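# Four arms place a wooden block over a stick-spanned well

## Task

Four desks surround a square opening (the well) with nothing beneath it but the floor; its centre is at scene x = 0, y = 0 and its edges are parallel to x and y. Arm bases, in metres, with heading in degrees counter-clockwise from +x: arm1 at (+0.22, +0.56, +0.72) heading -90; arm2 at (-0.52, +0.50, +0.72) heading -90; arm3 at (-0.22, -0.56, +0.72) heading +90; arm4 at (+0.52, -0.50, +0.72) heading +90. Wooden sticks arranged in a ring already bridge the well. Put the wooden block down so that its centre lies above the well's centre and it rests there; block and sticks are allowed to overhang the opening. Use as many arms as you like. It only counts if the block stays put without any robot holding it at the end. Finally release the block and move the arms away.

## Robot and tools

Robots: four identical i2rt Big YAM arms named arm1, arm2, arm3 and arm4. Each has six revolute joints, a two-finger gripper and a wrist camera. With joints 1 and 6 at zero and the hand level and pointing forward, the wrist camera rides on top of the hand and looks toward the fingertips. The hand can reach roughly 1.0 m out from the joint-1 axis. A fixed room camera, cam_high, looks down on the scene. Camera names: arm1_cam_wrist, arm2_cam_wrist, arm3_cam_wrist, arm4_cam_wrist, cam_high.

Frame: a single scene frame shared by everything, origin on the floor, +z up. The well centre is x=0, y=0. The hand point is halfway between the fingertips; the hand z axis runs along the fingers and the fingers close along hand y.

execute_actions: argument actions is a list containing one action (or an empty list, which just reports state and pictures). An action is an object keyed by robot name; each robot entry holds joints, an object mapping joint names to absolute targets (not offsets). Any subset of arms and joints may be named. Names and ranges: joint1_rad -2.879 to 2.879 rad (base yaw, positive is counter-clockwise seen from above, zero points the arm along its base heading); joint2_rad 0 to 3.141 (shoulder, zero is upper arm pointing back roughly flat, increasing raises it then brings it forward); joint3_rad 0 to 3.019 (elbow, zero is fully folded, increasing opens it); joint4_rad -1.692 to 1.57 (hand pitch, positive tips fingers up); joint5_rad -1.57 to 1.57 (hand side swing, positive to the arm's right); joint6_rad -2.094 to 2.094 (hand roll, positive clockwise viewed from behind the hand); gripper_m 0 to 0.093 metres of fingertip gap. Done tolerances: ±0.045, ±0.14, ±0.09, ±0.055, ±0.03, ±0.035 rad and ±0.003 m respectively. Gripper force tops out near 50 to 62 N per pad. One action lasts at most 15 s; all named motions begin together and may finish at different times, and joints move at different speeds so the hand may sweep a wide path. Optional cameras: list of camera names, or "all"; omitted or null gives all, [] gives none; an unknown name or key, or any out-of-range value, rejects the whole call and nothing moves.

wait: seconds from 0 to 10; commands nothing new and returns the same report as an empty action.

zoom_image: camera (one name) and region [x0, y0, x1, y1] in pixels of that camera's latest full image, top-left origin, at most 504 by 504. Wrist images are 504x504, cam_high is 672x504.

finished_scene: scene number (1 or 2); ends that scene irreversibly and reports success; the next scene's task comes in its result. The block must already be resting correctly.

Reading results: each robot's joint_positions, and joint_status per named joint. off_target means it stopped short and may still be pushing. contact_stop or time_out means it now holds where it stopped, though a timed-out joint may keep a target within 0.375, 0.375, 0.113, 0.225, 0.075, 0.3 rad (joints 1 to 6) of its position and keep pushing; on_its_own lists such uncommanded behaviour, where held at is the held target, not the position. Sending a joint its reported position relaxes the push. joint command not followed (with a cause line) means the self/inter-arm collision check blocked that arm's joint targets; those joints read not_followed and may be retried on later actions, while the gripper target still runs. A pictures line gives the order of returned images. A targets very close to the current reading may produce no motion. Joints carrying a load sag.

Heat: holding loads heats motors even while you think; MOTOR HOT appears from 85 °C, and at 100 °C an OVER-TEMPERATURE FAULT drops that whole arm and its joints read limit_stop_at_motor_heat (resend the target). A stop in one call cancels later motion calls in the same reply.

Avoid: knocking anything out of the work area (ends the scene), dropping or slamming the block, arms pressing hard against each other (ends the run) or hard collisions; the collision check ignores fingers, gripper housings and wrist cameras and may react late. Arms keep pushing on contact and can push hard. Loose objects may occasionally get nudged. The robot holds its last command while you think, and shorter robot motion time is better.

Each tool is called after "Call:" as name(argument=value, ...), one argument or row to a line, values as JSON.

## Session

Call:
execute_actions(
  actions=[],
)

Scene clock: 0.00 s.
Motor temperatures (°C, as the motors report them): arm1=[27 26 25 27 26 27] | arm2=[25 27 27 28 29 26] | arm3=[26 27 26 27 25 26] | arm4=[29 28 25 26 28 25]
arm1.joint_positions: joint1_rad=-0.296 joint2_rad=+0.606 joint3_rad=+1.444 joint4_rad=-1.392 joint5_rad=-0.274 joint6_rad=-0.100 gripper_m=+0.094
arm1.joint_status: not commanded
arm1.hand: x=+0.2016 y=+0.3548 z=+1.3590 quat_wxyz=(-0.372, -0.622, -0.600, +0.338) (m; scene frame)
arm2.joint_positions: joint1_rad=+0.128 joint2_rad=+0.441 joint3_rad=+1.421 joint4_rad=-1.401 joint5_rad=+0.106 joint6_rad=-0.042 gripper_m=+0.095
arm2.joint_status: not commanded
arm2.hand: x=-0.5275 y=+0.3539 z=+1.3318 quat_wxyz=(-0.368, -0.570, -0.615, +0.402) (m; scene frame)
arm3.joint_positions: joint1_rad=-0.280 joint2_rad=+0.565 joint3_rad=+1.328 joint4_rad=-1.300 joint5_rad=-0.089 joint6_rad=-0.218 gripper_m=+0.094
arm3.joint_status: not commanded
arm3.hand: x=-0.1663 y=-0.3412 z=+1.3324 quat_wxyz=(-0.407, +0.607, -0.621, -0.284) (m; scene frame)
arm4.joint_positions: joint1_rad=-0.147 joint2_rad=+0.448 joint3_rad=+1.471 joint4_rad=-1.289 joint5_rad=+0.046 joint6_rad=+0.289 gripper_m=+0.094
arm4.joint_status: not commanded
arm4.hand: x=+0.5499 y=-0.3540 z=+1.3674 quat_wxyz=(-0.413, +0.414, -0.680, -0.443) (m; scene frame)
pictures: arm1_cam_wrist, arm2_cam_wrist, arm3_cam_wrist, arm4_cam_wrist, cam_high
Images, in order (width x height): arm1_cam_wrist 504x504, arm2_cam_wrist 504x504, arm3_cam_wrist 504x504, arm4_cam_wrist 504x504, cam_high 672x504.

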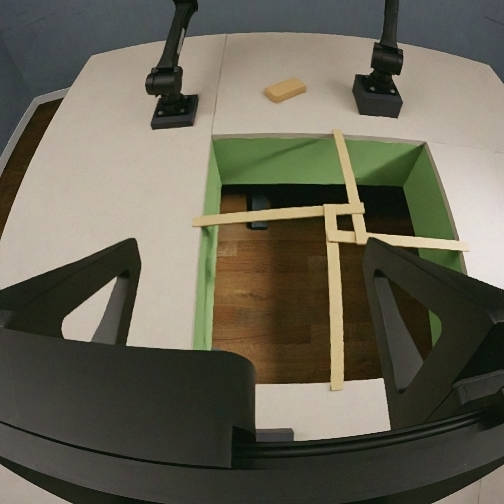

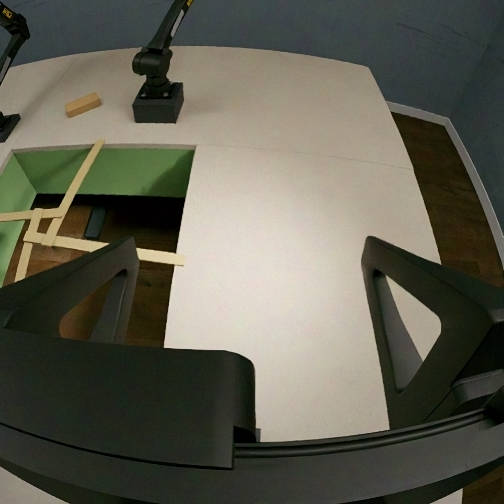

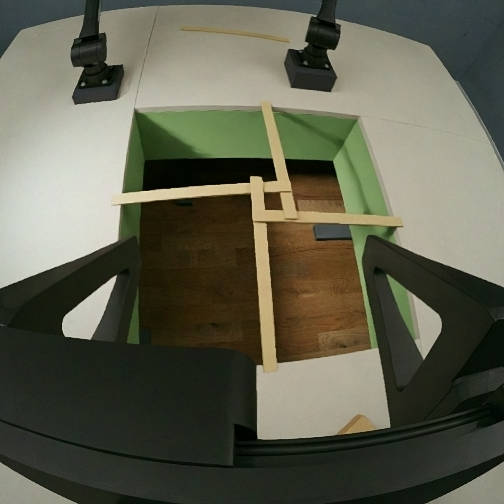

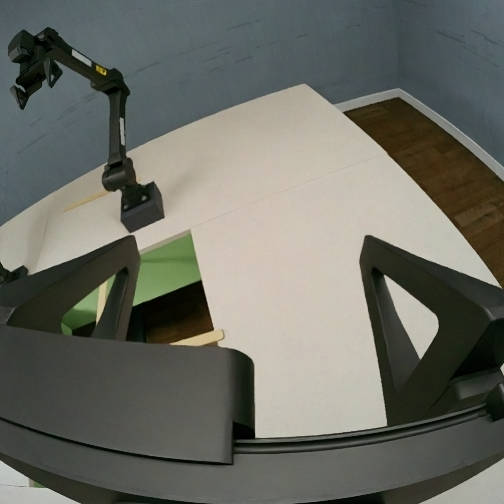

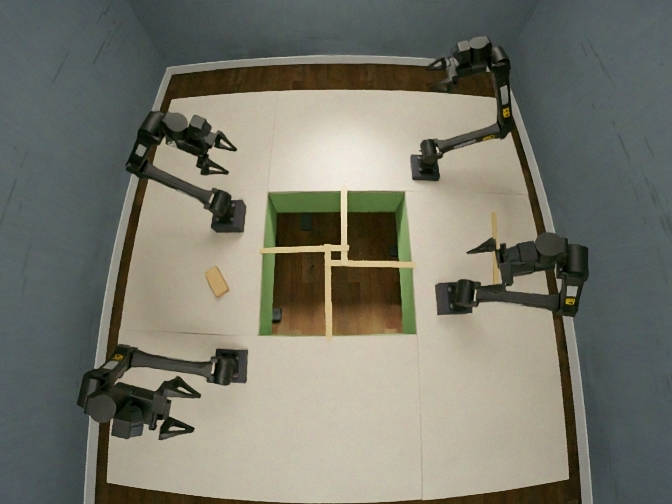

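Call:
zoom_image(
  camera="cam_high",
  region=[190, 180, 430, 360],
)

Region (190, 180, 430, 360) of cam_high's 672x504 image, scaled by 2.100, with more detail than that image has; it fills the top 378 rows of this view, and the rest is white.

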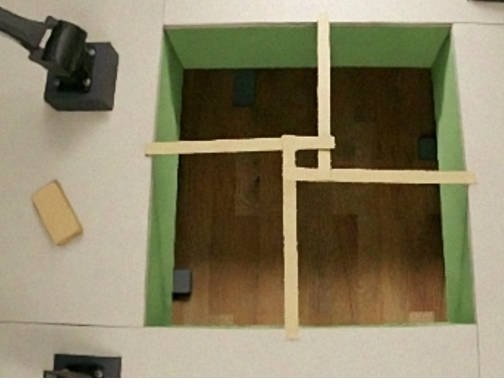

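Call:
execute_actions(
  actions=[
    {"arm3":{"joints":{"joint1_rad":-1.7,"joint2_rad":1.4,"joint3_rad":1.1,"joint4_rad":-1.27,"joint5_rad":0,"joint6_rad":0}},"arm1":{"joints":{"joint1_rad":0,"joint2_rad":1.0,"joint3_rad":1.0,"joint4_rad":-1.57,"joint5_rad":0,"joint6_rad":0}},"arm2":{"joints":{"joint1_rad":0,"joint2_rad":1.4,"joint3_rad":1.4,"joint4_rad":-1.0,"joint5_rad":0,"joint6_rad":0}}},
  ],
)

Scene clock: 7.27 s.
Motor temperatures (°C, as the motors report them): arm1=[27 26 28 27 26 27] | arm2=[25 27 29 29 29 26] | arm3=[26 27 28 27 25 26] | arm4=[29 28 27 26 28 25]
arm1.joint_positions: joint1_rad=-0.008 joint2_rad=+0.997 joint3_rad=+0.976 joint4_rad=-1.562 joint5_rad=-0.004 joint6_rad=-0.013 gripper_m=+0.094
arm1.joint_status: all done
arm1.hand: x=+0.2171 y=+0.3111 z=+1.0310 quat_wxyz=(-0.002, -0.702, -0.712, -0.001) (m; scene frame)
arm2.joint_positions: joint1_rad=+0.004 joint2_rad=+1.402 joint3_rad=+1.386 joint4_rad=-1.008 joint5_rad=+0.003 joint6_rad=-0.017 gripper_m=+0.095
arm2.joint_status: all done
arm2.hand: x=-0.5319 y=-0.0348 z=+1.0600 quat_wxyz=(-0.189, -0.682, -0.680, +0.192) (m; scene frame)
arm3.joint_positions: joint1_rad=-1.702 joint2_rad=+1.399 joint3_rad=+1.106 joint4_rad=-1.276 joint5_rad=+0.000 joint6_rad=-0.013 gripper_m=+0.094
arm3.joint_status: all done
arm3.hand: x=+0.1689 y=-0.6165 z=+0.9620 quat_wxyz=(-0.001, -0.065, -0.998, -0.001) (m; scene frame)
arm4.joint_positions: joint1_rad=-0.147 joint2_rad=+0.448 joint3_rad=+1.471 joint4_rad=-1.289 joint5_rad=+0.046 joint6_rad=+0.289 gripper_m=+0.094
arm4.joint_status: not commanded
arm4.hand: x=+0.5499 y=-0.3540 z=+1.3674 quat_wxyz=(-0.413, +0.414, -0.680, -0.443) (m; scene frame)
pictures: arm1_cam_wrist, arm2_cam_wrist, arm3_cam_wrist, arm4_cam_wrist, cam_high
camera_calibration (this result's frames):
arm1_cam_wrist: T_world_to_cam=[[-0.999859, -0.00844349, -0.0145221, 0.236381], [-0.0153462, 0.810721, 0.585231, -0.847657], [0.00683194, 0.585372, -0.810736, 0.773924], [0, 0, 0, 1]] pos_world=[0.218052, 0.236176, 1.12696]
arm2_cam_wrist: T_world_to_cam=[[-0.999816, 0.00622886, 0.0181295, -0.552918], [0.00761227, 0.996981, 0.0772669, -0.0352991], [-0.0175935, 0.0773908, -0.996846, 1.17257], [0, 0, 0, 1]] pos_world=[-0.531918, -0.0521092, 1.18162]
arm3_cam_wrist: T_world_to_cam=[[-0.134074, -0.990959, -0.00500284, -0.584544], [-0.802353, 0.105591, 0.587436, -0.36126], [-0.581596, 0.0827741, -0.809255, 1.05034], [0, 0, 0, 1]] pos_world=[0.242641, -0.628054, 1.05928]
Images, in order (width x height): arm1_cam_wrist 504x504, arm2_cam_wrist 504x504, arm3_cam_wrist 504x504, arm4_cam_wrist 504x504, cam_high 672x504.

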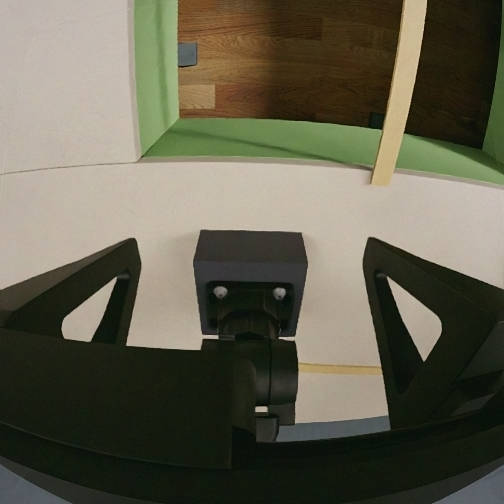

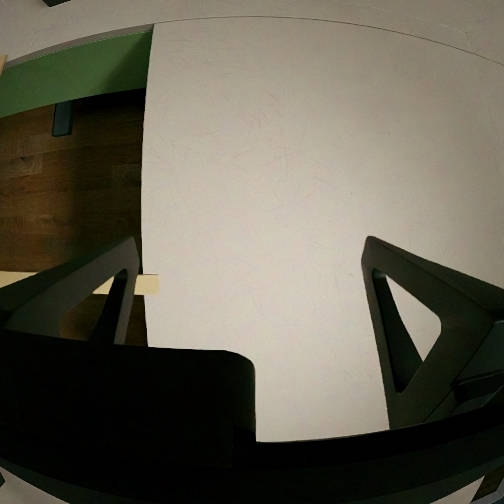

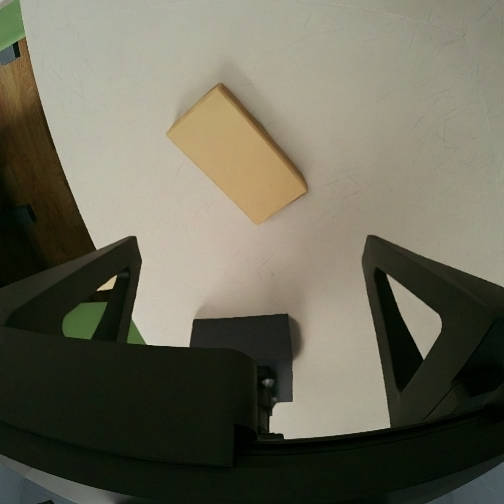

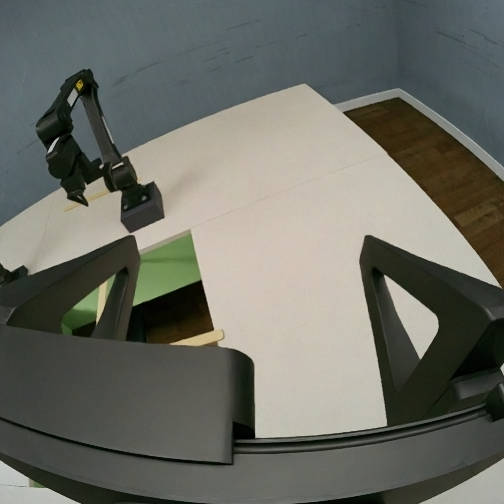

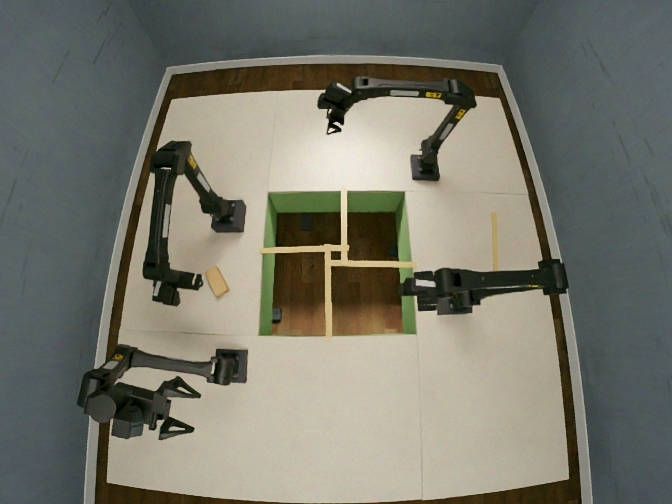

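Call:
execute_actions(
  actions=[
    {"arm3":{"joints":{"joint1_rad":-1.675,"joint2_rad":1.44,"joint3_rad":0.81,"joint4_rad":-0.94,"joint6_rad":-0.66}},"arm1":{"joints":{"joint1_rad":1.2,"joint2_rad":0.6}}},
  ],
  cameras=["arm3_cam_wrist","cam_high"],
)

Scene clock: 12.83 s.
Motor temperatures (°C, as the motors report them): arm1=[27 26 30 27 26 27] | arm2=[25 28 31 29 29 26] | arm3=[26 27 28 27 25 26] | arm4=[29 29 27 26 28 25]
arm1.joint_positions: joint1_rad=+1.189 joint2_rad=+0.597 joint3_rad=+0.976 joint4_rad=-1.562 joint5_rad=-0.002 joint6_rad=-0.012 gripper_m=+0.094
arm1.joint_status: all done
arm1.hand: x=+0.3981 y=+0.4931 z=+1.1103 quat_wxyz=(-0.190, -0.175, -0.965, +0.043) (m; scene frame)
arm2.joint_positions: joint1_rad=+0.004 joint2_rad=+1.402 joint3_rad=+1.386 joint4_rad=-1.008 joint5_rad=+0.003 joint6_rad=-0.017 gripper_m=+0.095
arm2.joint_status: not commanded
arm2.hand: x=-0.5319 y=-0.0348 z=+1.0600 quat_wxyz=(-0.189, -0.682, -0.680, +0.192) (m; scene frame)
arm3.joint_positions: joint1_rad=-1.682 joint2_rad=+1.435 joint3_rad=+0.810 joint4_rad=-0.955 joint5_rad=+0.000 joint6_rad=-0.646 gripper_m=+0.094
arm3.joint_status: all done
arm3.hand: x=+0.1255 y=-0.6030 z=+0.8484 quat_wxyz=(+0.004, +0.258, -0.966, -0.003) (m; scene frame)
arm4.joint_positions: joint1_rad=-0.147 joint2_rad=+0.448 joint3_rad=+1.471 joint4_rad=-1.289 joint5_rad=+0.046 joint6_rad=+0.289 gripper_m=+0.094
arm4.joint_status: not commanded
arm4.hand: x=+0.5499 y=-0.3540 z=+1.3674 quat_wxyz=(-0.413, +0.414, -0.680, -0.443) (m; scene frame)
pictures: arm3_cam_wrist, cam_high
camera_calibration (this result's frames):
arm3_cam_wrist: T_world_to_cam=[[0.495615, -0.868482, -0.0102155, -0.578366], [-0.695827, -0.404071, 0.59376, -0.656785], [-0.519798, -0.287168, -0.804577, 0.697193], [0, 0, 0, 1]] pos_world=[0.192038, -0.567477, 0.94501]
Images, in order (width x height): arm3_cam_wrist 504x504, cam_high 672x504.

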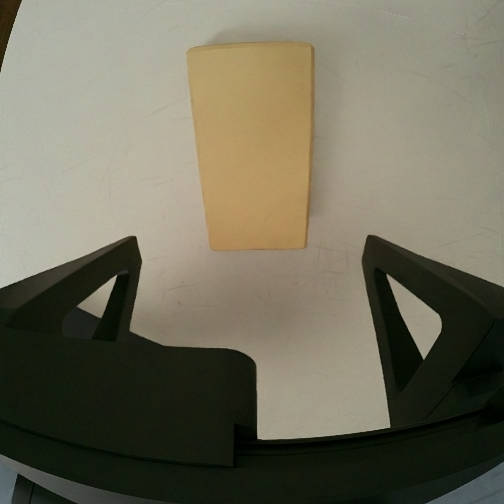

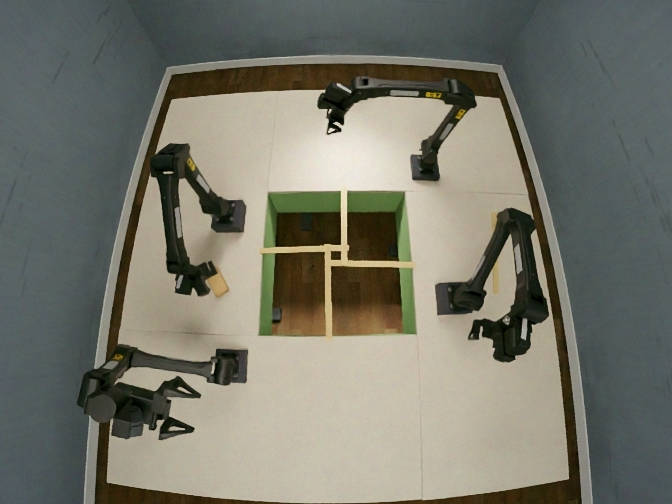

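Call:
execute_actions(
  actions=[
    {"arm3":{"joints":{"joint2_rad":1.62,"joint3_rad":0.745,"joint4_rad":-0.695}}},
  ],
  cameras=[],
)

Call:
execute_actions(
  actions=[
    {"arm3":{"joints":{"joint2_rad":1.72,"joint3_rad":0.707,"joint4_rad":-0.557}}},
  ],
  cameras=["arm3_cam_wrist"],
)

Scene clock: 16.33 s.
Motor temperatures (°C, as the motors report them): arm1=[27 26 31 27 26 27] | arm2=[25 28 32 29 29 26] | arm3=[26 28 28 27 25 26] | arm4=[29 29 28 26 28 25]
arm1.joint_positions: joint1_rad=+1.189 joint2_rad=+0.597 joint3_rad=+0.976 joint4_rad=-1.562 joint5_rad=-0.002 joint6_rad=-0.012 gripper_m=+0.094
arm1.joint_status: not commanded
arm1.hand: x=+0.3981 y=+0.4931 z=+1.1103 quat_wxyz=(-0.190, -0.175, -0.965, +0.043) (m; scene frame)
arm2.joint_positions: joint1_rad=+0.004 joint2_rad=+1.402 joint3_rad=+1.386 joint4_rad=-1.008 joint5_rad=+0.003 joint6_rad=-0.017 gripper_m=+0.095
arm2.joint_status: not commanded
arm2.hand: x=-0.5319 y=-0.0348 z=+1.0600 quat_wxyz=(-0.189, -0.682, -0.680, +0.192) (m; scene frame)
arm3.joint_positions: joint1_rad=-1.682 joint2_rad=+1.626 joint3_rad=+0.746 joint4_rad=-0.709 joint5_rad=+0.000 joint6_rad=-0.647 gripper_m=+0.094
arm3.joint_status: all done
arm3.hand: x=+0.1296 y=-0.6033 z=+0.7676 quat_wxyz=(+0.008, +0.259, -0.966, -0.005) (m; scene frame)
arm4.joint_positions: joint1_rad=-0.147 joint2_rad=+0.448 joint3_rad=+1.471 joint4_rad=-1.289 joint5_rad=+0.046 joint6_rad=+0.289 gripper_m=+0.094
arm4.joint_status: not commanded
arm4.hand: x=+0.5499 y=-0.3540 z=+1.3674 quat_wxyz=(-0.413, +0.414, -0.680, -0.443) (m; scene frame)
pictures: none
No camera images: the call's "cameras" was empty. Leave "cameras" out to get every camera's image.

Scene clock: 17.17 s.
Motor temperatures (°C, as the motors report them): arm1=[27 26 31 27 26 27] | arm2=[25 28 32 29 29 26] | arm3=[26 28 28 27 25 26] | arm4=[29 29 28 26 28 25]
arm1.joint_positions: joint1_rad=+1.189 joint2_rad=+0.597 joint3_rad=+0.976 joint4_rad=-1.562 joint5_rad=-0.002 joint6_rad=-0.012 gripper_m=+0.094
arm1.joint_status: not commanded
arm1.hand: x=+0.3981 y=+0.4931 z=+1.1103 quat_wxyz=(-0.190, -0.175, -0.965, +0.043) (m; scene frame)
arm2.joint_positions: joint1_rad=+0.004 joint2_rad=+1.402 joint3_rad=+1.386 joint4_rad=-1.008 joint5_rad=+0.003 joint6_rad=-0.017 gripper_m=+0.095
arm2.joint_status: not commanded
arm2.hand: x=-0.5319 y=-0.0348 z=+1.0600 quat_wxyz=(-0.189, -0.682, -0.680, +0.192) (m; scene frame)
arm3.joint_positions: joint1_rad=-1.679 joint2_rad=+1.702 joint3_rad=+0.713 joint4_rad=-0.572 joint5_rad=+0.001 joint6_rad=-0.647 gripper_m=+0.094
arm3.joint_status: all done
arm3.hand: x=+0.1316 y=-0.6027 z=+0.7351 quat_wxyz=(-0.005, +0.260, -0.965, +0.001) (m; scene frame)
arm4.joint_positions: joint1_rad=-0.147 joint2_rad=+0.448 joint3_rad=+1.471 joint4_rad=-1.289 joint5_rad=+0.046 joint6_rad=+0.289 gripper_m=+0.094
arm4.joint_status: not commanded
arm4.hand: x=+0.5499 y=-0.3540 z=+1.3674 quat_wxyz=(-0.413, +0.414, -0.680, -0.443) (m; scene frame)
pictures: arm3_cam_wrist
camera_calibration (this result's frames):
arm3_cam_wrist: T_world_to_cam=[[0.499615, -0.866243, 0.00290223, -0.591029], [-0.705465, -0.404936, 0.581676, -0.575572], [-0.502697, -0.292661, -0.813416, 0.610235], [0, 0, 0, 1]] pos_world=[0.196004, -0.566452, 0.832886]
Images, in order (width x height): arm3_cam_wrist 504x504.

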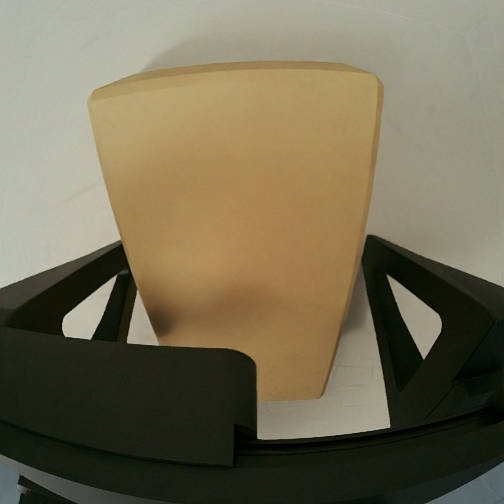

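Call:
execute_actions(
  actions=[
    {"arm3":{"joints":{"gripper_m":0.05}}},
  ],
  cameras=[],
)

Call:
execute_actions(
  actions=[
    {"arm3":{"joints":{"joint2_rad":1.4,"joint3_rad":0.9,"joint4_rad":-1.07}}},
  ],
  cameras=[],
)

Call:
execute_actions(
  actions=[
    {"arm3":{"joints":{"joint1_rad":-0.365,"joint2_rad":1.7,"joint3_rad":1.4,"joint4_rad":-1.27,"joint6_rad":-0.37}}},
  ],
  cameras=[],
)

Call:
execute_actions(
  actions=[
    {"arm3":{"joints":{"joint2_rad":1.977,"joint3_rad":1.513,"joint4_rad":-1.1}}},
  ],
  cameras=["arm3_cam_wrist","cam_high"],
)

Scene clock: 20.73 s.
Motor temperatures (°C, as the motors report them): arm1=[27 26 32 27 26 27] | arm2=[25 28 33 29 29 26] | arm3=[26 28 28 27 25 26] | arm4=[29 29 28 26 28 25]
arm1.joint_positions: joint1_rad=+1.189 joint2_rad=+0.597 joint3_rad=+0.976 joint4_rad=-1.562 joint5_rad=-0.002 joint6_rad=-0.012 gripper_m=+0.094
arm1.joint_status: not commanded
arm1.hand: x=+0.3981 y=+0.4931 z=+1.1103 quat_wxyz=(-0.190, -0.175, -0.965, +0.043) (m; scene frame)
arm2.joint_positions: joint1_rad=+0.004 joint2_rad=+1.402 joint3_rad=+1.386 joint4_rad=-1.008 joint5_rad=+0.003 joint6_rad=-0.017 gripper_m=+0.095
arm2.joint_status: not commanded
arm2.hand: x=-0.5319 y=-0.0348 z=+1.0600 quat_wxyz=(-0.189, -0.682, -0.680, +0.192) (m; scene frame)
arm3.joint_positions: joint1_rad=-1.679 joint2_rad=+1.702 joint3_rad=+0.713 joint4_rad=-0.571 joint5_rad=+0.000 joint6_rad=-0.648 gripper_m=+0.069
arm3.joint_status: gripper_m off_target (ended at +0.069, target +0.050)
arm3.hand: x=+0.1318 y=-0.6025 z=+0.7350 quat_wxyz=(-0.006, +0.261, -0.965, +0.001) (m; scene frame)
arm4.joint_positions: joint1_rad=-0.147 joint2_rad=+0.448 joint3_rad=+1.471 joint4_rad=-1.289 joint5_rad=+0.046 joint6_rad=+0.289 gripper_m=+0.094
arm4.joint_status: not commanded
arm4.hand: x=+0.5499 y=-0.3540 z=+1.3674 quat_wxyz=(-0.413, +0.414, -0.680, -0.443) (m; scene frame)
pictures: none
No camera images: the call's "cameras" was empty. Leave "cameras" out to get every camera's image.

Scene clock: 21.97 s.
Motor temperatures (°C, as the motors report them): arm1=[27 26 32 27 26 27] | arm2=[25 28 33 29 29 26] | arm3=[26 28 28 27 25 26] | arm4=[29 29 28 26 28 25]
arm1.joint_positions: joint1_rad=+1.189 joint2_rad=+0.597 joint3_rad=+0.976 joint4_rad=-1.562 joint5_rad=-0.002 joint6_rad=-0.012 gripper_m=+0.094
arm1.joint_status: not commanded
arm1.hand: x=+0.3981 y=+0.4931 z=+1.1103 quat_wxyz=(-0.190, -0.175, -0.965, +0.043) (m; scene frame)
arm2.joint_positions: joint1_rad=+0.004 joint2_rad=+1.402 joint3_rad=+1.386 joint4_rad=-1.008 joint5_rad=+0.003 joint6_rad=-0.017 gripper_m=+0.095
arm2.joint_status: not commanded
arm2.hand: x=-0.5319 y=-0.0348 z=+1.0600 quat_wxyz=(-0.189, -0.682, -0.680, +0.192) (m; scene frame)
arm3.joint_positions: joint1_rad=-1.679 joint2_rad=+1.397 joint3_rad=+0.886 joint4_rad=-1.056 joint5_rad=+0.000 joint6_rad=-0.648 gripper_m=+0.069
arm3.joint_status: all done
arm3.hand: x=+0.1377 y=-0.6036 z=+0.8856 quat_wxyz=(-0.002, +0.261, -0.965, +0.000) (m; scene frame)
arm4.joint_positions: joint1_rad=-0.147 joint2_rad=+0.448 joint3_rad=+1.471 joint4_rad=-1.289 joint5_rad=+0.046 joint6_rad=+0.289 gripper_m=+0.094
arm4.joint_status: not commanded
arm4.hand: x=+0.5499 y=-0.3540 z=+1.3674 quat_wxyz=(-0.413, +0.414, -0.680, -0.443) (m; scene frame)
pictures: none
No camera images: the call's "cameras" was empty. Leave "cameras" out to get every camera's image.

Scene clock: 23.67 s.
Motor temperatures (°C, as the motors report them): arm1=[27 26 32 27 26 27] | arm2=[25 28 33 29 29 26] | arm3=[26 28 29 27 25 26] | arm4=[29 29 29 26 28 25]
arm1.joint_positions: joint1_rad=+1.189 joint2_rad=+0.597 joint3_rad=+0.976 joint4_rad=-1.562 joint5_rad=-0.002 joint6_rad=-0.012 gripper_m=+0.094
arm1.joint_status: not commanded
arm1.hand: x=+0.3981 y=+0.4931 z=+1.1103 quat_wxyz=(-0.190, -0.175, -0.965, +0.043) (m; scene frame)
arm2.joint_positions: joint1_rad=+0.004 joint2_rad=+1.402 joint3_rad=+1.386 joint4_rad=-1.008 joint5_rad=+0.003 joint6_rad=-0.017 gripper_m=+0.095
arm2.joint_status: not commanded
arm2.hand: x=-0.5319 y=-0.0348 z=+1.0600 quat_wxyz=(-0.189, -0.682, -0.680, +0.192) (m; scene frame)
arm3.joint_positions: joint1_rad=-0.360 joint2_rad=+1.718 joint3_rad=+1.380 joint4_rad=-1.256 joint5_rad=-0.003 joint6_rad=-0.384 gripper_m=+0.069
arm3.joint_status: all done
arm3.hand: x=-0.0355 y=-0.0954 z=+0.9269 quat_wxyz=(+0.010, +0.711, -0.703, +0.002) (m; scene frame)
arm4.joint_positions: joint1_rad=-0.147 joint2_rad=+0.448 joint3_rad=+1.471 joint4_rad=-1.289 joint5_rad=+0.046 joint6_rad=+0.289 gripper_m=+0.094
arm4.joint_status: not commanded
arm4.hand: x=+0.5499 y=-0.3540 z=+1.3674 quat_wxyz=(-0.413, +0.414, -0.680, -0.443) (m; scene frame)
pictures: none
No camera images: the call's "cameras" was empty. Leave "cameras" out to get every camera's image.

Scene clock: 24.87 s.
Motor temperatures (°C, as the motors report them): arm1=[27 26 33 27 26 27] | arm2=[25 28 33 29 29 26] | arm3=[26 28 29 27 25 26] | arm4=[29 29 29 26 28 25]
arm1.joint_positions: joint1_rad=+1.189 joint2_rad=+0.597 joint3_rad=+0.976 joint4_rad=-1.562 joint5_rad=-0.002 joint6_rad=-0.012 gripper_m=+0.094
arm1.joint_status: not commanded
arm1.hand: x=+0.3981 y=+0.4931 z=+1.1103 quat_wxyz=(-0.190, -0.175, -0.965, +0.043) (m; scene frame)
arm2.joint_positions: joint1_rad=+0.004 joint2_rad=+1.402 joint3_rad=+1.386 joint4_rad=-1.008 joint5_rad=+0.003 joint6_rad=-0.017 gripper_m=+0.095
arm2.joint_status: not commanded
arm2.hand: x=-0.5319 y=-0.0348 z=+1.0600 quat_wxyz=(-0.189, -0.682, -0.680, +0.192) (m; scene frame)
arm3.joint_positions: joint1_rad=-0.360 joint2_rad=+2.001 joint3_rad=+1.485 joint4_rad=-1.109 joint5_rad=-0.003 joint6_rad=-0.383 gripper_m=+0.069
arm3.joint_status: all done
arm3.hand: x=-0.0132 y=-0.0380 z=+0.8166 quat_wxyz=(+0.025, +0.711, -0.703, +0.009) (m; scene frame)
arm4.joint_positions: joint1_rad=-0.147 joint2_rad=+0.448 joint3_rad=+1.471 joint4_rad=-1.289 joint5_rad=+0.046 joint6_rad=+0.289 gripper_m=+0.094
arm4.joint_status: not commanded
arm4.hand: x=+0.5499 y=-0.3540 z=+1.3674 quat_wxyz=(-0.413, +0.414, -0.680, -0.443) (m; scene frame)
pictures: arm3_cam_wrist, cam_high
camera_calibration (this result's frames):
arm3_cam_wrist: T_world_to_cam=[[0.999667, 0.00645821, -0.0249995, 0.032698], [0.0206937, -0.779441, 0.626134, -0.537412], [-0.015442, -0.626442, -0.779315, 0.734888], [0, 0, 0, 1]] pos_world=[-0.0102179, 0.041272, 0.910018]
Images, in order (width x height): arm3_cam_wrist 504x504, cam_high 672x504.

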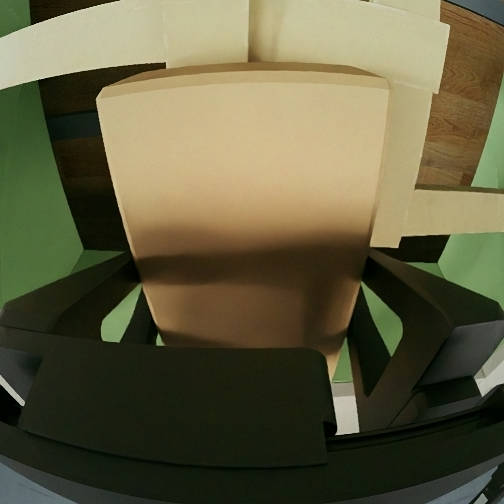

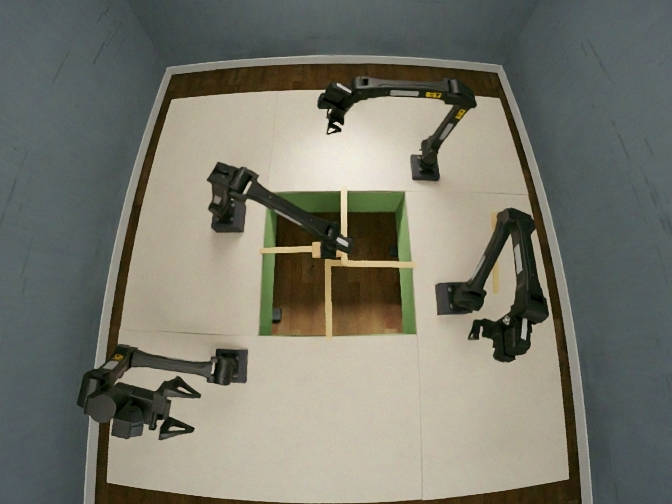

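Call:
execute_actions(
  actions=[
    {"arm3":{"joints":{"joint2_rad":2.02,"joint3_rad":1.58,"joint4_rad":-1.06}}},
  ],
  cameras=["arm3_cam_wrist","arm2_cam_wrist","arm4_cam_wrist"],
)

Scene clock: 26.87 s.
Motor temperatures (°C, as the motors report them): arm1=[27 26 33 27 26 27] | arm2=[25 29 34 29 29 26] | arm3=[26 29 30 27 25 26] | arm4=[29 29 29 26 28 25]
arm1.joint_positions: joint1_rad=+1.189 joint2_rad=+0.597 joint3_rad=+0.976 joint4_rad=-1.562 joint5_rad=-0.002 joint6_rad=-0.012 gripper_m=+0.094
arm1.joint_status: not commanded
arm1.hand: x=+0.3981 y=+0.4931 z=+1.1103 quat_wxyz=(-0.190, -0.175, -0.965, +0.043) (m; scene frame)
arm2.joint_positions: joint1_rad=+0.004 joint2_rad=+1.402 joint3_rad=+1.386 joint4_rad=-1.008 joint5_rad=+0.003 joint6_rad=-0.017 gripper_m=+0.095
arm2.joint_status: not commanded
arm2.hand: x=-0.5319 y=-0.0348 z=+1.0600 quat_wxyz=(-0.189, -0.682, -0.680, +0.192) (m; scene frame)
arm3.joint_positions: joint1_rad=-0.360 joint2_rad=+2.012 joint3_rad=+1.530 joint4_rad=-1.071 joint5_rad=-0.003 joint6_rad=-0.383 gripper_m=+0.069
arm3.joint_status: all done
arm3.hand: x=-0.0032 y=-0.0126 z=+0.8252 quat_wxyz=(-0.008, +0.711, -0.703, -0.006) (m; scene frame)
arm4.joint_positions: joint1_rad=-0.147 joint2_rad=+0.448 joint3_rad=+1.471 joint4_rad=-1.289 joint5_rad=+0.046 joint6_rad=+0.289 gripper_m=+0.094
arm4.joint_status: not commanded
arm4.hand: x=+0.5499 y=-0.3540 z=+1.3674 quat_wxyz=(-0.413, +0.414, -0.680, -0.443) (m; scene frame)
pictures: arm2_cam_wrist, arm3_cam_wrist, arm4_cam_wrist
camera_calibration (this result's frames):
arm2_cam_wrist: T_world_to_cam=[[-0.999816, 0.00622886, 0.0181295, -0.552918], [0.00761227, 0.996981, 0.0772669, -0.0352991], [-0.0175935, 0.0773908, -0.996846, 1.17257], [0, 0, 0, 1]] pos_world=[-0.531918, -0.0521092, 1.18162]
arm3_cam_wrist: T_world_to_cam=[[0.999973, 0.00719193, 0.00155608, 0.000912991], [0.00500232, -0.819513, 0.573039, -0.479963], [0.00539649, -0.573016, -0.819527, 0.791636], [0, 0, 0, 1]] pos_world=[-0.00278409, 0.0602775, 0.923803]
Images, in order (width x height): arm2_cam_wrist 504x504, arm3_cam_wrist 504x504, arm4_cam_wrist 504x504.

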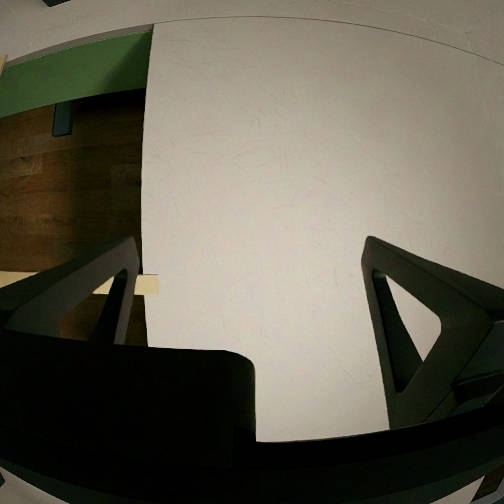

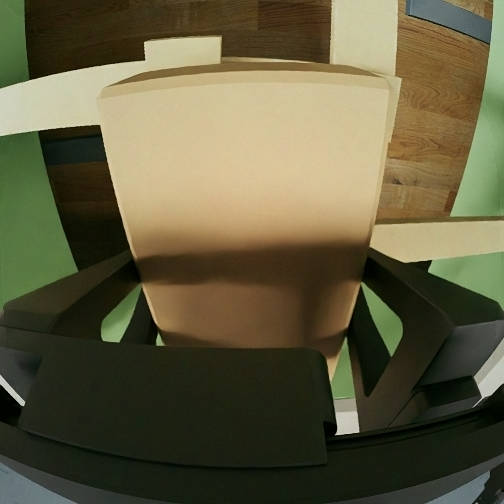

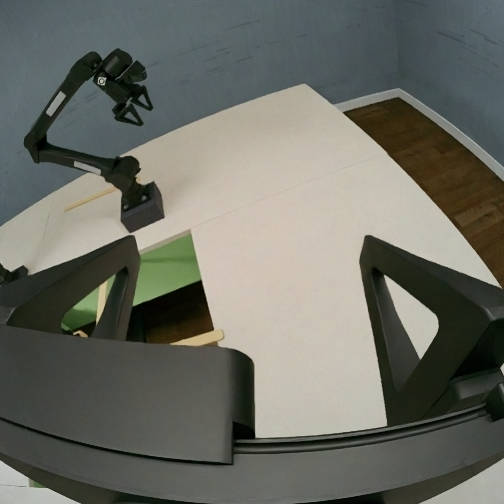

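Call:
execute_actions(
  actions=[
    {"arm3":{"joints":{"joint2_rad":2.065,"joint4_rad":-1.02}},"arm2":{"joints":{"joint1_rad":0.8,"joint2_rad":0.9,"joint3_rad":0.4,"joint4_rad":0.7}}},
  ],
  cameras=["arm3_cam_wrist","arm2_cam_wrist"],
)

Call:
zoom_image(
  camera="arm2_cam_wrist",
  region=[150, 100, 350, 300],
)

Scene clock: 30.40 s.
Motor temperatures (°C, as the motors report them): arm1=[27 26 33 27 26 27] | arm2=[25 29 34 29 29 26] | arm3=[26 29 31 27 25 26] | arm4=[29 29 29 26 28 25]
arm1.joint_positions: joint1_rad=+1.189 joint2_rad=+0.597 joint3_rad=+0.976 joint4_rad=-1.562 joint5_rad=-0.002 joint6_rad=-0.012 gripper_m=+0.094
arm1.joint_status: not commanded
arm1.hand: x=+0.3981 y=+0.4931 z=+1.1103 quat_wxyz=(-0.190, -0.175, -0.965, +0.043) (m; scene frame)
arm2.joint_positions: joint1_rad=+0.798 joint2_rad=+0.901 joint3_rad=+0.399 joint4_rad=+0.685 joint5_rad=-0.001 joint6_rad=-0.015 gripper_m=+0.095
arm2.joint_status: all done
arm2.hand: x=-0.2302 y=+0.2026 z=+1.0939 quat_wxyz=(-0.709, -0.243, -0.589, +0.301) (m; scene frame)
arm3.joint_positions: joint1_rad=-0.360 joint2_rad=+2.054 joint3_rad=+1.537 joint4_rad=-1.033 joint5_rad=-0.003 joint6_rad=-0.383 gripper_m=+0.069
arm3.joint_status: all done
arm3.hand: x=-0.0006 y=-0.0059 z=+0.8037 quat_wxyz=(-0.009, +0.711, -0.703, -0.006) (m; scene frame)
arm4.joint_positions: joint1_rad=-0.147 joint2_rad=+0.448 joint3_rad=+1.471 joint4_rad=-1.289 joint5_rad=+0.046 joint6_rad=+0.289 gripper_m=+0.094
arm4.joint_status: not commanded
arm4.hand: x=+0.5499 y=-0.3540 z=+1.3674 quat_wxyz=(-0.413, +0.414, -0.680, -0.443) (m; scene frame)
pictures: arm2_cam_wrist, arm3_cam_wrist
camera_calibration (this result's frames):
arm2_cam_wrist: T_world_to_cam=[[-0.72406, -0.689635, 0.0118969, -0.0421483], [-0.298492, 0.297749, -0.906779, 0.870657], [0.621804, -0.660113, -0.421439, 0.860472], [0, 0, 0, 1]] pos_world=[-0.305678, 0.279704, 1.15263]
arm3_cam_wrist: T_world_to_cam=[[0.999974, 0.00680361, 0.00253709, -0.0024828], [0.00413676, -0.820938, 0.571002, -0.460554], [0.00596767, -0.570977, -0.820945, 0.778971], [0, 0, 0, 1]] pos_world=[-0.000260708, 0.0667049, 0.902476]
Images, in order (width x height): arm2_cam_wrist 504x504, arm3_cam_wrist 504x504.

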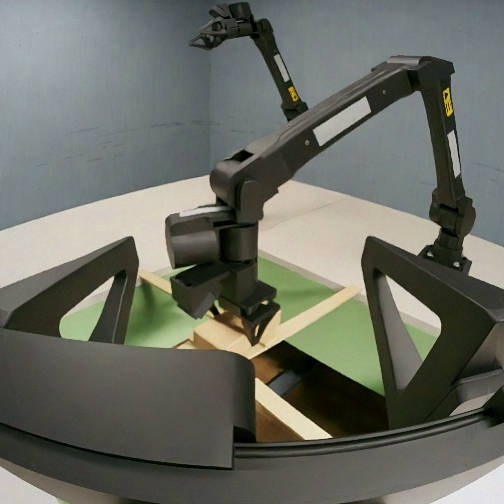

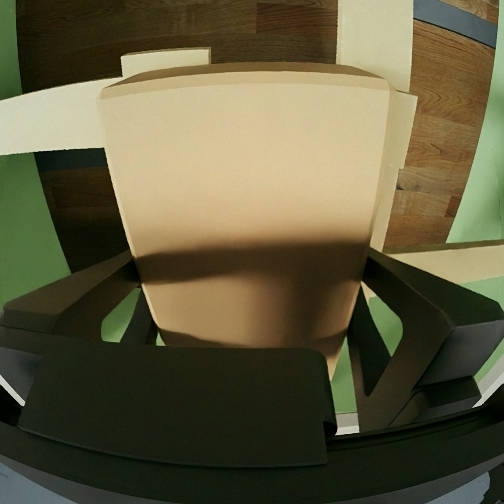

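Region (150, 100, 350, 300) of arm2_cam_wrist's 504x504 image, scaled by 2.520, with more detail than that image has.

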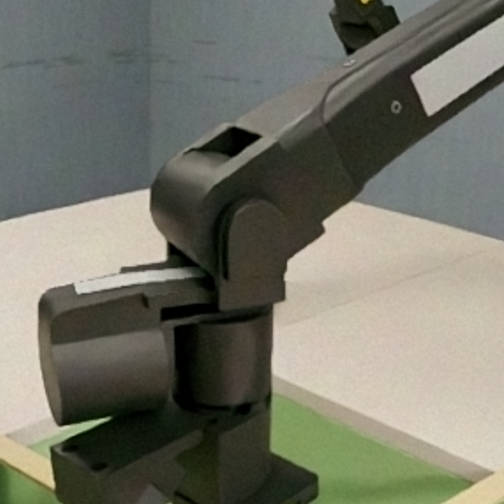

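Call:
execute_actions(
  actions=[
    {"arm3":{"joints":{"joint2_rad":2.085,"joint3_rad":1.52,"joint4_rad":-0.99}},"arm2":{"joints":{"joint2_rad":1.1,"joint4_rad":0.75}}},
  ],
  cameras=["arm3_cam_wrist","arm2_cam_wrist"],
)

Call:
zoom_image(
  camera="arm2_cam_wrist",
  region=[150, 180, 350, 380],
)

Scene clock: 33.33 s.
Motor temperatures (°C, as the motors report them): arm1=[27 26 34 27 26 27] | arm2=[25 28 34 29 29 26] | arm3=[26 30 31 27 25 26] | arm4=[29 29 29 26 28 25]
arm1.joint_positions: joint1_rad=+1.189 joint2_rad=+0.597 joint3_rad=+0.976 joint4_rad=-1.562 joint5_rad=-0.002 joint6_rad=-0.012 gripper_m=+0.094
arm1.joint_status: not commanded
arm1.hand: x=+0.3981 y=+0.4931 z=+1.1103 quat_wxyz=(-0.190, -0.175, -0.965, +0.043) (m; scene frame)
arm2.joint_positions: joint1_rad=+0.798 joint2_rad=+1.105 joint3_rad=+0.399 joint4_rad=+0.739 joint5_rad=-0.001 joint6_rad=-0.015 gripper_m=+0.095
arm2.joint_status: all done
arm2.hand: x=-0.2072 y=+0.1797 z=+1.0234 quat_wxyz=(-0.663, -0.264, -0.641, +0.281) (m; scene frame)
arm3.joint_positions: joint1_rad=-0.360 joint2_rad=+2.057 joint3_rad=+1.534 joint4_rad=-1.012 joint5_rad=-0.002 joint6_rad=-0.383 gripper_m=+0.069
arm3.joint_status: all done
arm3.hand: x=+0.0009 y=-0.0025 z=+0.8012 quat_wxyz=(-0.017, +0.711, -0.703, -0.009) (m; scene frame)
arm4.joint_positions: joint1_rad=-0.147 joint2_rad=+0.448 joint3_rad=+1.471 joint4_rad=-1.289 joint5_rad=+0.046 joint6_rad=+0.289 gripper_m=+0.094
arm4.joint_status: not commanded
arm4.hand: x=+0.5499 y=-0.3540 z=+1.3674 quat_wxyz=(-0.413, +0.414, -0.680, -0.443) (m; scene frame)
pictures: arm2_cam_wrist, arm3_cam_wrist
camera_calibration (this result's frames):
arm2_cam_wrist: T_world_to_cam=[[-0.722094, -0.69165, 0.0141569, -0.0419108], [-0.39026, 0.39037, -0.833851, 0.710162], [0.571207, -0.607644, -0.551807, 0.914812], [0, 0, 0, 1]] pos_world=[-0.275663, 0.249666, 1.09756]
arm3_cam_wrist: T_world_to_cam=[[0.999938, 0.00630247, 0.00916138, -0.00930562], [0.000105556, -0.829216, 0.558929, -0.44662], [0.0111194, -0.558893, -0.829165, 0.785503], [0, 0, 0, 1]] pos_world=[0.000617872, 0.068727, 0.901026]
Images, in order (width x height): arm2_cam_wrist 504x504, arm3_cam_wrist 504x504.

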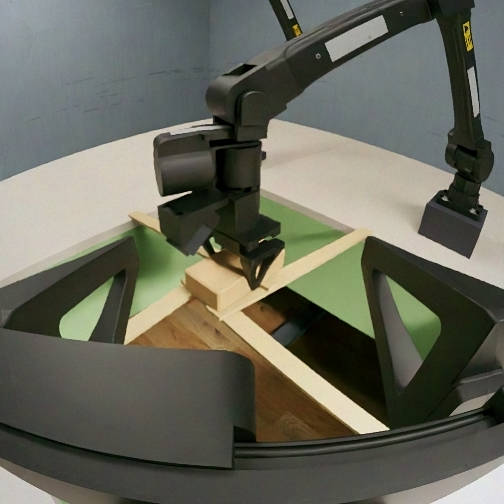

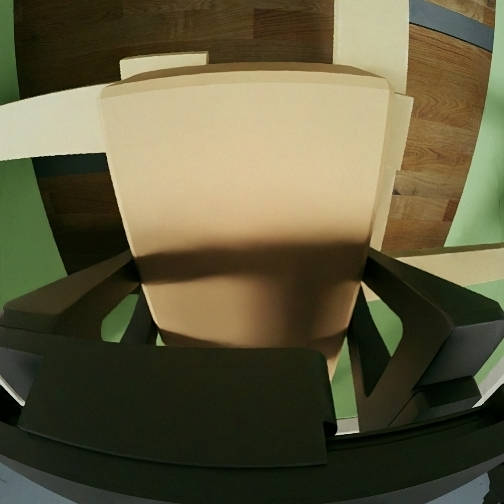

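Region (150, 180, 350, 380) of arm2_cam_wrist's 504x504 image, scaled by 2.520, with more detail than that image has.

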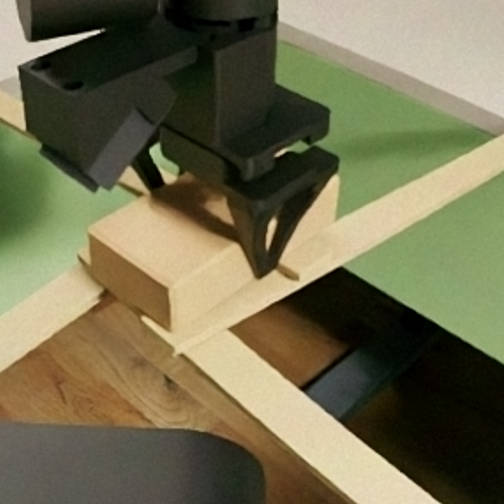

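Call:
execute_actions(
  actions=[
    {"arm3":{"joints":{"joint3_rad":1.485}}},
  ],
  cameras=["arm3_cam_wrist","arm2_cam_wrist"],
)

Call:
zoom_image(
  camera="arm2_cam_wrist",
  region=[150, 180, 350, 380],
)

Scene clock: 35.33 s.
Motor temperatures (°C, as the motors report them): arm1=[27 26 34 27 26 27] | arm2=[25 28 34 29 29 26] | arm3=[26 30 30 27 25 26] | arm4=[29 29 29 26 28 25]
arm1.joint_positions: joint1_rad=+1.189 joint2_rad=+0.597 joint3_rad=+0.976 joint4_rad=-1.562 joint5_rad=-0.002 joint6_rad=-0.012 gripper_m=+0.094
arm1.joint_status: not commanded
arm1.hand: x=+0.3981 y=+0.4931 z=+1.1103 quat_wxyz=(-0.190, -0.175, -0.965, +0.043) (m; scene frame)
arm2.joint_positions: joint1_rad=+0.798 joint2_rad=+1.105 joint3_rad=+0.399 joint4_rad=+0.739 joint5_rad=-0.001 joint6_rad=-0.015 gripper_m=+0.095
arm2.joint_status: not commanded
arm2.hand: x=-0.2072 y=+0.1797 z=+1.0234 quat_wxyz=(-0.663, -0.264, -0.641, +0.281) (m; scene frame)
arm3.joint_positions: joint1_rad=-0.360 joint2_rad=+2.052 joint3_rad=+1.518 joint4_rad=-0.997 joint5_rad=+0.001 joint6_rad=-0.382 gripper_m=+0.069
arm3.joint_status: all done
arm3.hand: x=+0.0004 y=-0.0050 z=+0.7993 quat_wxyz=(-0.020, +0.710, -0.703, -0.008) (m; scene frame)
arm4.joint_positions: joint1_rad=-0.147 joint2_rad=+0.448 joint3_rad=+1.471 joint4_rad=-1.289 joint5_rad=+0.046 joint6_rad=+0.289 gripper_m=+0.094
arm4.joint_status: not commanded
arm4.hand: x=+0.5499 y=-0.3540 z=+1.3674 quat_wxyz=(-0.413, +0.414, -0.680, -0.443) (m; scene frame)
pictures: arm2_cam_wrist, arm3_cam_wrist
camera_calibration (this result's frames):
arm2_cam_wrist: T_world_to_cam=[[-0.722094, -0.69165, 0.0141569, -0.0419108], [-0.39026, 0.39037, -0.833851, 0.710162], [0.571207, -0.607644, -0.551807, 0.914812], [0, 0, 0, 1]] pos_world=[-0.275663, 0.249666, 1.09756]
arm3_cam_wrist: T_world_to_cam=[[0.99989, 0.00575846, 0.0136713, -0.0124514], [-0.00282049, -0.830977, 0.5563, -0.445575], [0.0145639, -0.556277, -0.830869, 0.783902], [0, 0, 0, 1]] pos_world=[-0.000223398, 0.0658759, 0.899364]
Images, in order (width x height): arm2_cam_wrist 504x504, arm3_cam_wrist 504x504.

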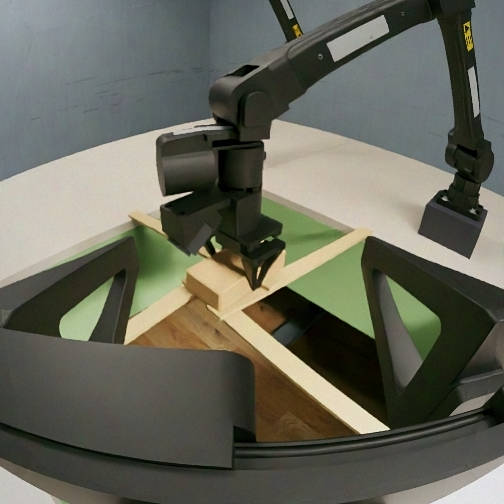

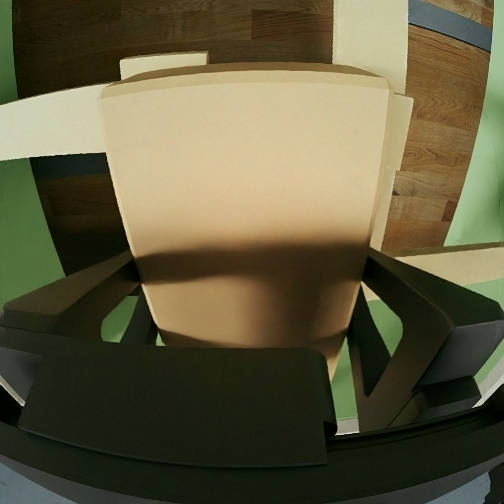

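Region (150, 180, 350, 380) of arm2_cam_wrist's 504x504 image, scaled by 2.520, with more detail than that image has.

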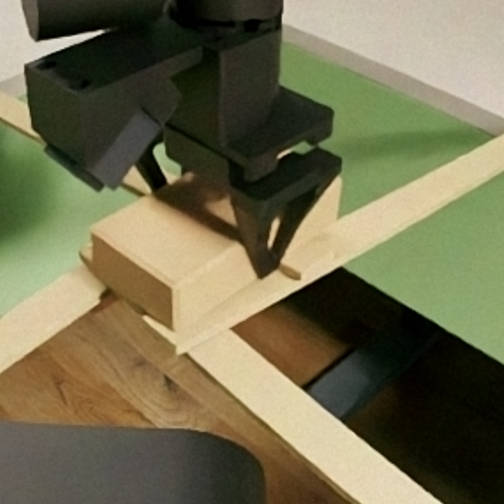

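In contact. Ease the push, release, lift.

Call:
execute_actions(
  actions=[
    {"arm3":{"joints":{"joint2_rad":2.03,"joint3_rad":1.55,"joint4_rad":-1.0,"gripper_m":0.093}}},
  ],
  cameras=[],
)

Call:
execute_actions(
  actions=[
    {"arm3":{"joints":{"joint2_rad":1.3,"joint3_rad":1.4,"joint4_rad":-1.4}},"arm2":{"joints":{"joint2_rad":0.6}}},
  ],
  cameras=["arm3_cam_wrist","cam_high"],
)

Scene clock: 37.27 s.
Motor temperatures (°C, as the motors report them): arm1=[27 26 34 27 26 27] | arm2=[25 28 34 29 29 26] | arm3=[26 30 30 27 25 26] | arm4=[29 29 29 26 28 25]
arm1.joint_positions: joint1_rad=+1.189 joint2_rad=+0.597 joint3_rad=+0.976 joint4_rad=-1.562 joint5_rad=-0.002 joint6_rad=-0.012 gripper_m=+0.094
arm1.joint_status: not commanded
arm1.hand: x=+0.3981 y=+0.4931 z=+1.1103 quat_wxyz=(-0.190, -0.175, -0.965, +0.043) (m; scene frame)
arm2.joint_positions: joint1_rad=+0.798 joint2_rad=+1.105 joint3_rad=+0.399 joint4_rad=+0.739 joint5_rad=-0.001 joint6_rad=-0.015 gripper_m=+0.095
arm2.joint_status: not commanded
arm2.hand: x=-0.2072 y=+0.1797 z=+1.0234 quat_wxyz=(-0.663, -0.264, -0.641, +0.281) (m; scene frame)
arm3.joint_positions: joint1_rad=-0.360 joint2_rad=+2.043 joint3_rad=+1.518 joint4_rad=-0.997 joint5_rad=+0.001 joint6_rad=-0.382 gripper_m=+0.093
arm3.joint_status: all done
arm3.hand: x=+0.0009 y=-0.0039 z=+0.8046 quat_wxyz=(-0.024, +0.710, -0.703, -0.010) (m; scene frame)
arm4.joint_positions: joint1_rad=-0.147 joint2_rad=+0.448 joint3_rad=+1.471 joint4_rad=-1.289 joint5_rad=+0.046 joint6_rad=+0.289 gripper_m=+0.094
arm4.joint_status: not commanded
arm4.hand: x=+0.5499 y=-0.3540 z=+1.3674 quat_wxyz=(-0.413, +0.414, -0.680, -0.443) (m; scene frame)
pictures: none
No camera images: the call's "cameras" was empty. Leave "cameras" out to get every camera's image.

Scene clock: 38.83 s.
Motor temperatures (°C, as the motors report them): arm1=[27 26 34 27 26 27] | arm2=[25 28 34 29 29 26] | arm3=[26 30 30 27 25 26] | arm4=[29 29 29 26 28 25]
arm1.joint_positions: joint1_rad=+1.189 joint2_rad=+0.597 joint3_rad=+0.976 joint4_rad=-1.562 joint5_rad=-0.002 joint6_rad=-0.012 gripper_m=+0.094
arm1.joint_status: not commanded
arm1.hand: x=+0.3981 y=+0.4931 z=+1.1103 quat_wxyz=(-0.190, -0.175, -0.965, +0.043) (m; scene frame)
arm2.joint_positions: joint1_rad=+0.798 joint2_rad=+0.595 joint3_rad=+0.399 joint4_rad=+0.743 joint5_rad=-0.001 joint6_rad=-0.015 gripper_m=+0.095
arm2.joint_status: all done
arm2.hand: x=-0.2913 y=+0.2637 z=+1.2157 quat_wxyz=(-0.804, -0.187, -0.450, +0.342) (m; scene frame)
arm3.joint_positions: joint1_rad=-0.360 joint2_rad=+1.290 joint3_rad=+1.394 joint4_rad=-1.387 joint5_rad=+0.002 joint6_rad=-0.382 gripper_m=+0.093
arm3.joint_status: all done
arm3.hand: x=-0.0592 y=-0.1587 z=+1.1209 quat_wxyz=(-0.133, +0.703, -0.696, -0.057) (m; scene frame)
arm4.joint_positions: joint1_rad=-0.147 joint2_rad=+0.448 joint3_rad=+1.471 joint4_rad=-1.289 joint5_rad=+0.046 joint6_rad=+0.289 gripper_m=+0.094
arm4.joint_status: not commanded
arm4.hand: x=+0.5499 y=-0.3540 z=+1.3674 quat_wxyz=(-0.413, +0.414, -0.680, -0.443) (m; scene frame)
pictures: arm3_cam_wrist, cam_high
camera_calibration (this result's frames):
arm3_cam_wrist: T_world_to_cam=[[0.994526, -0.00853614, 0.104141, -0.0602898], [-0.0446736, -0.935712, 0.349925, -0.540136], [0.0944593, -0.352662, -0.930971, 1.11564], [0, 0, 0, 1]] pos_world=[-0.0695524, -0.112484, 1.23391]
Images, in order (width x height): arm3_cam_wrist 504x504, cam_high 672x504.

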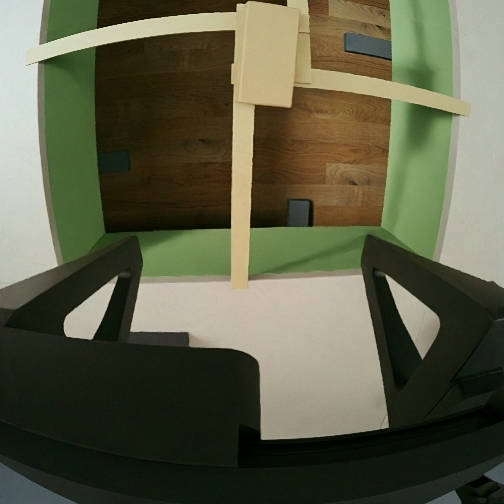

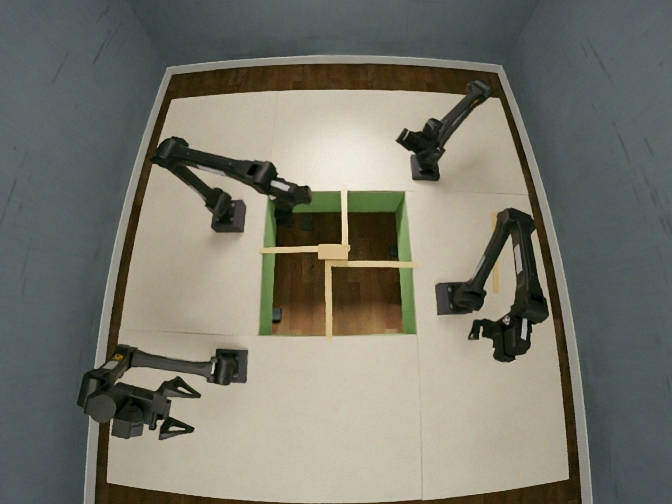

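Call:
finished_scene(
  scene=1,
)

The scene is finished: the task was done.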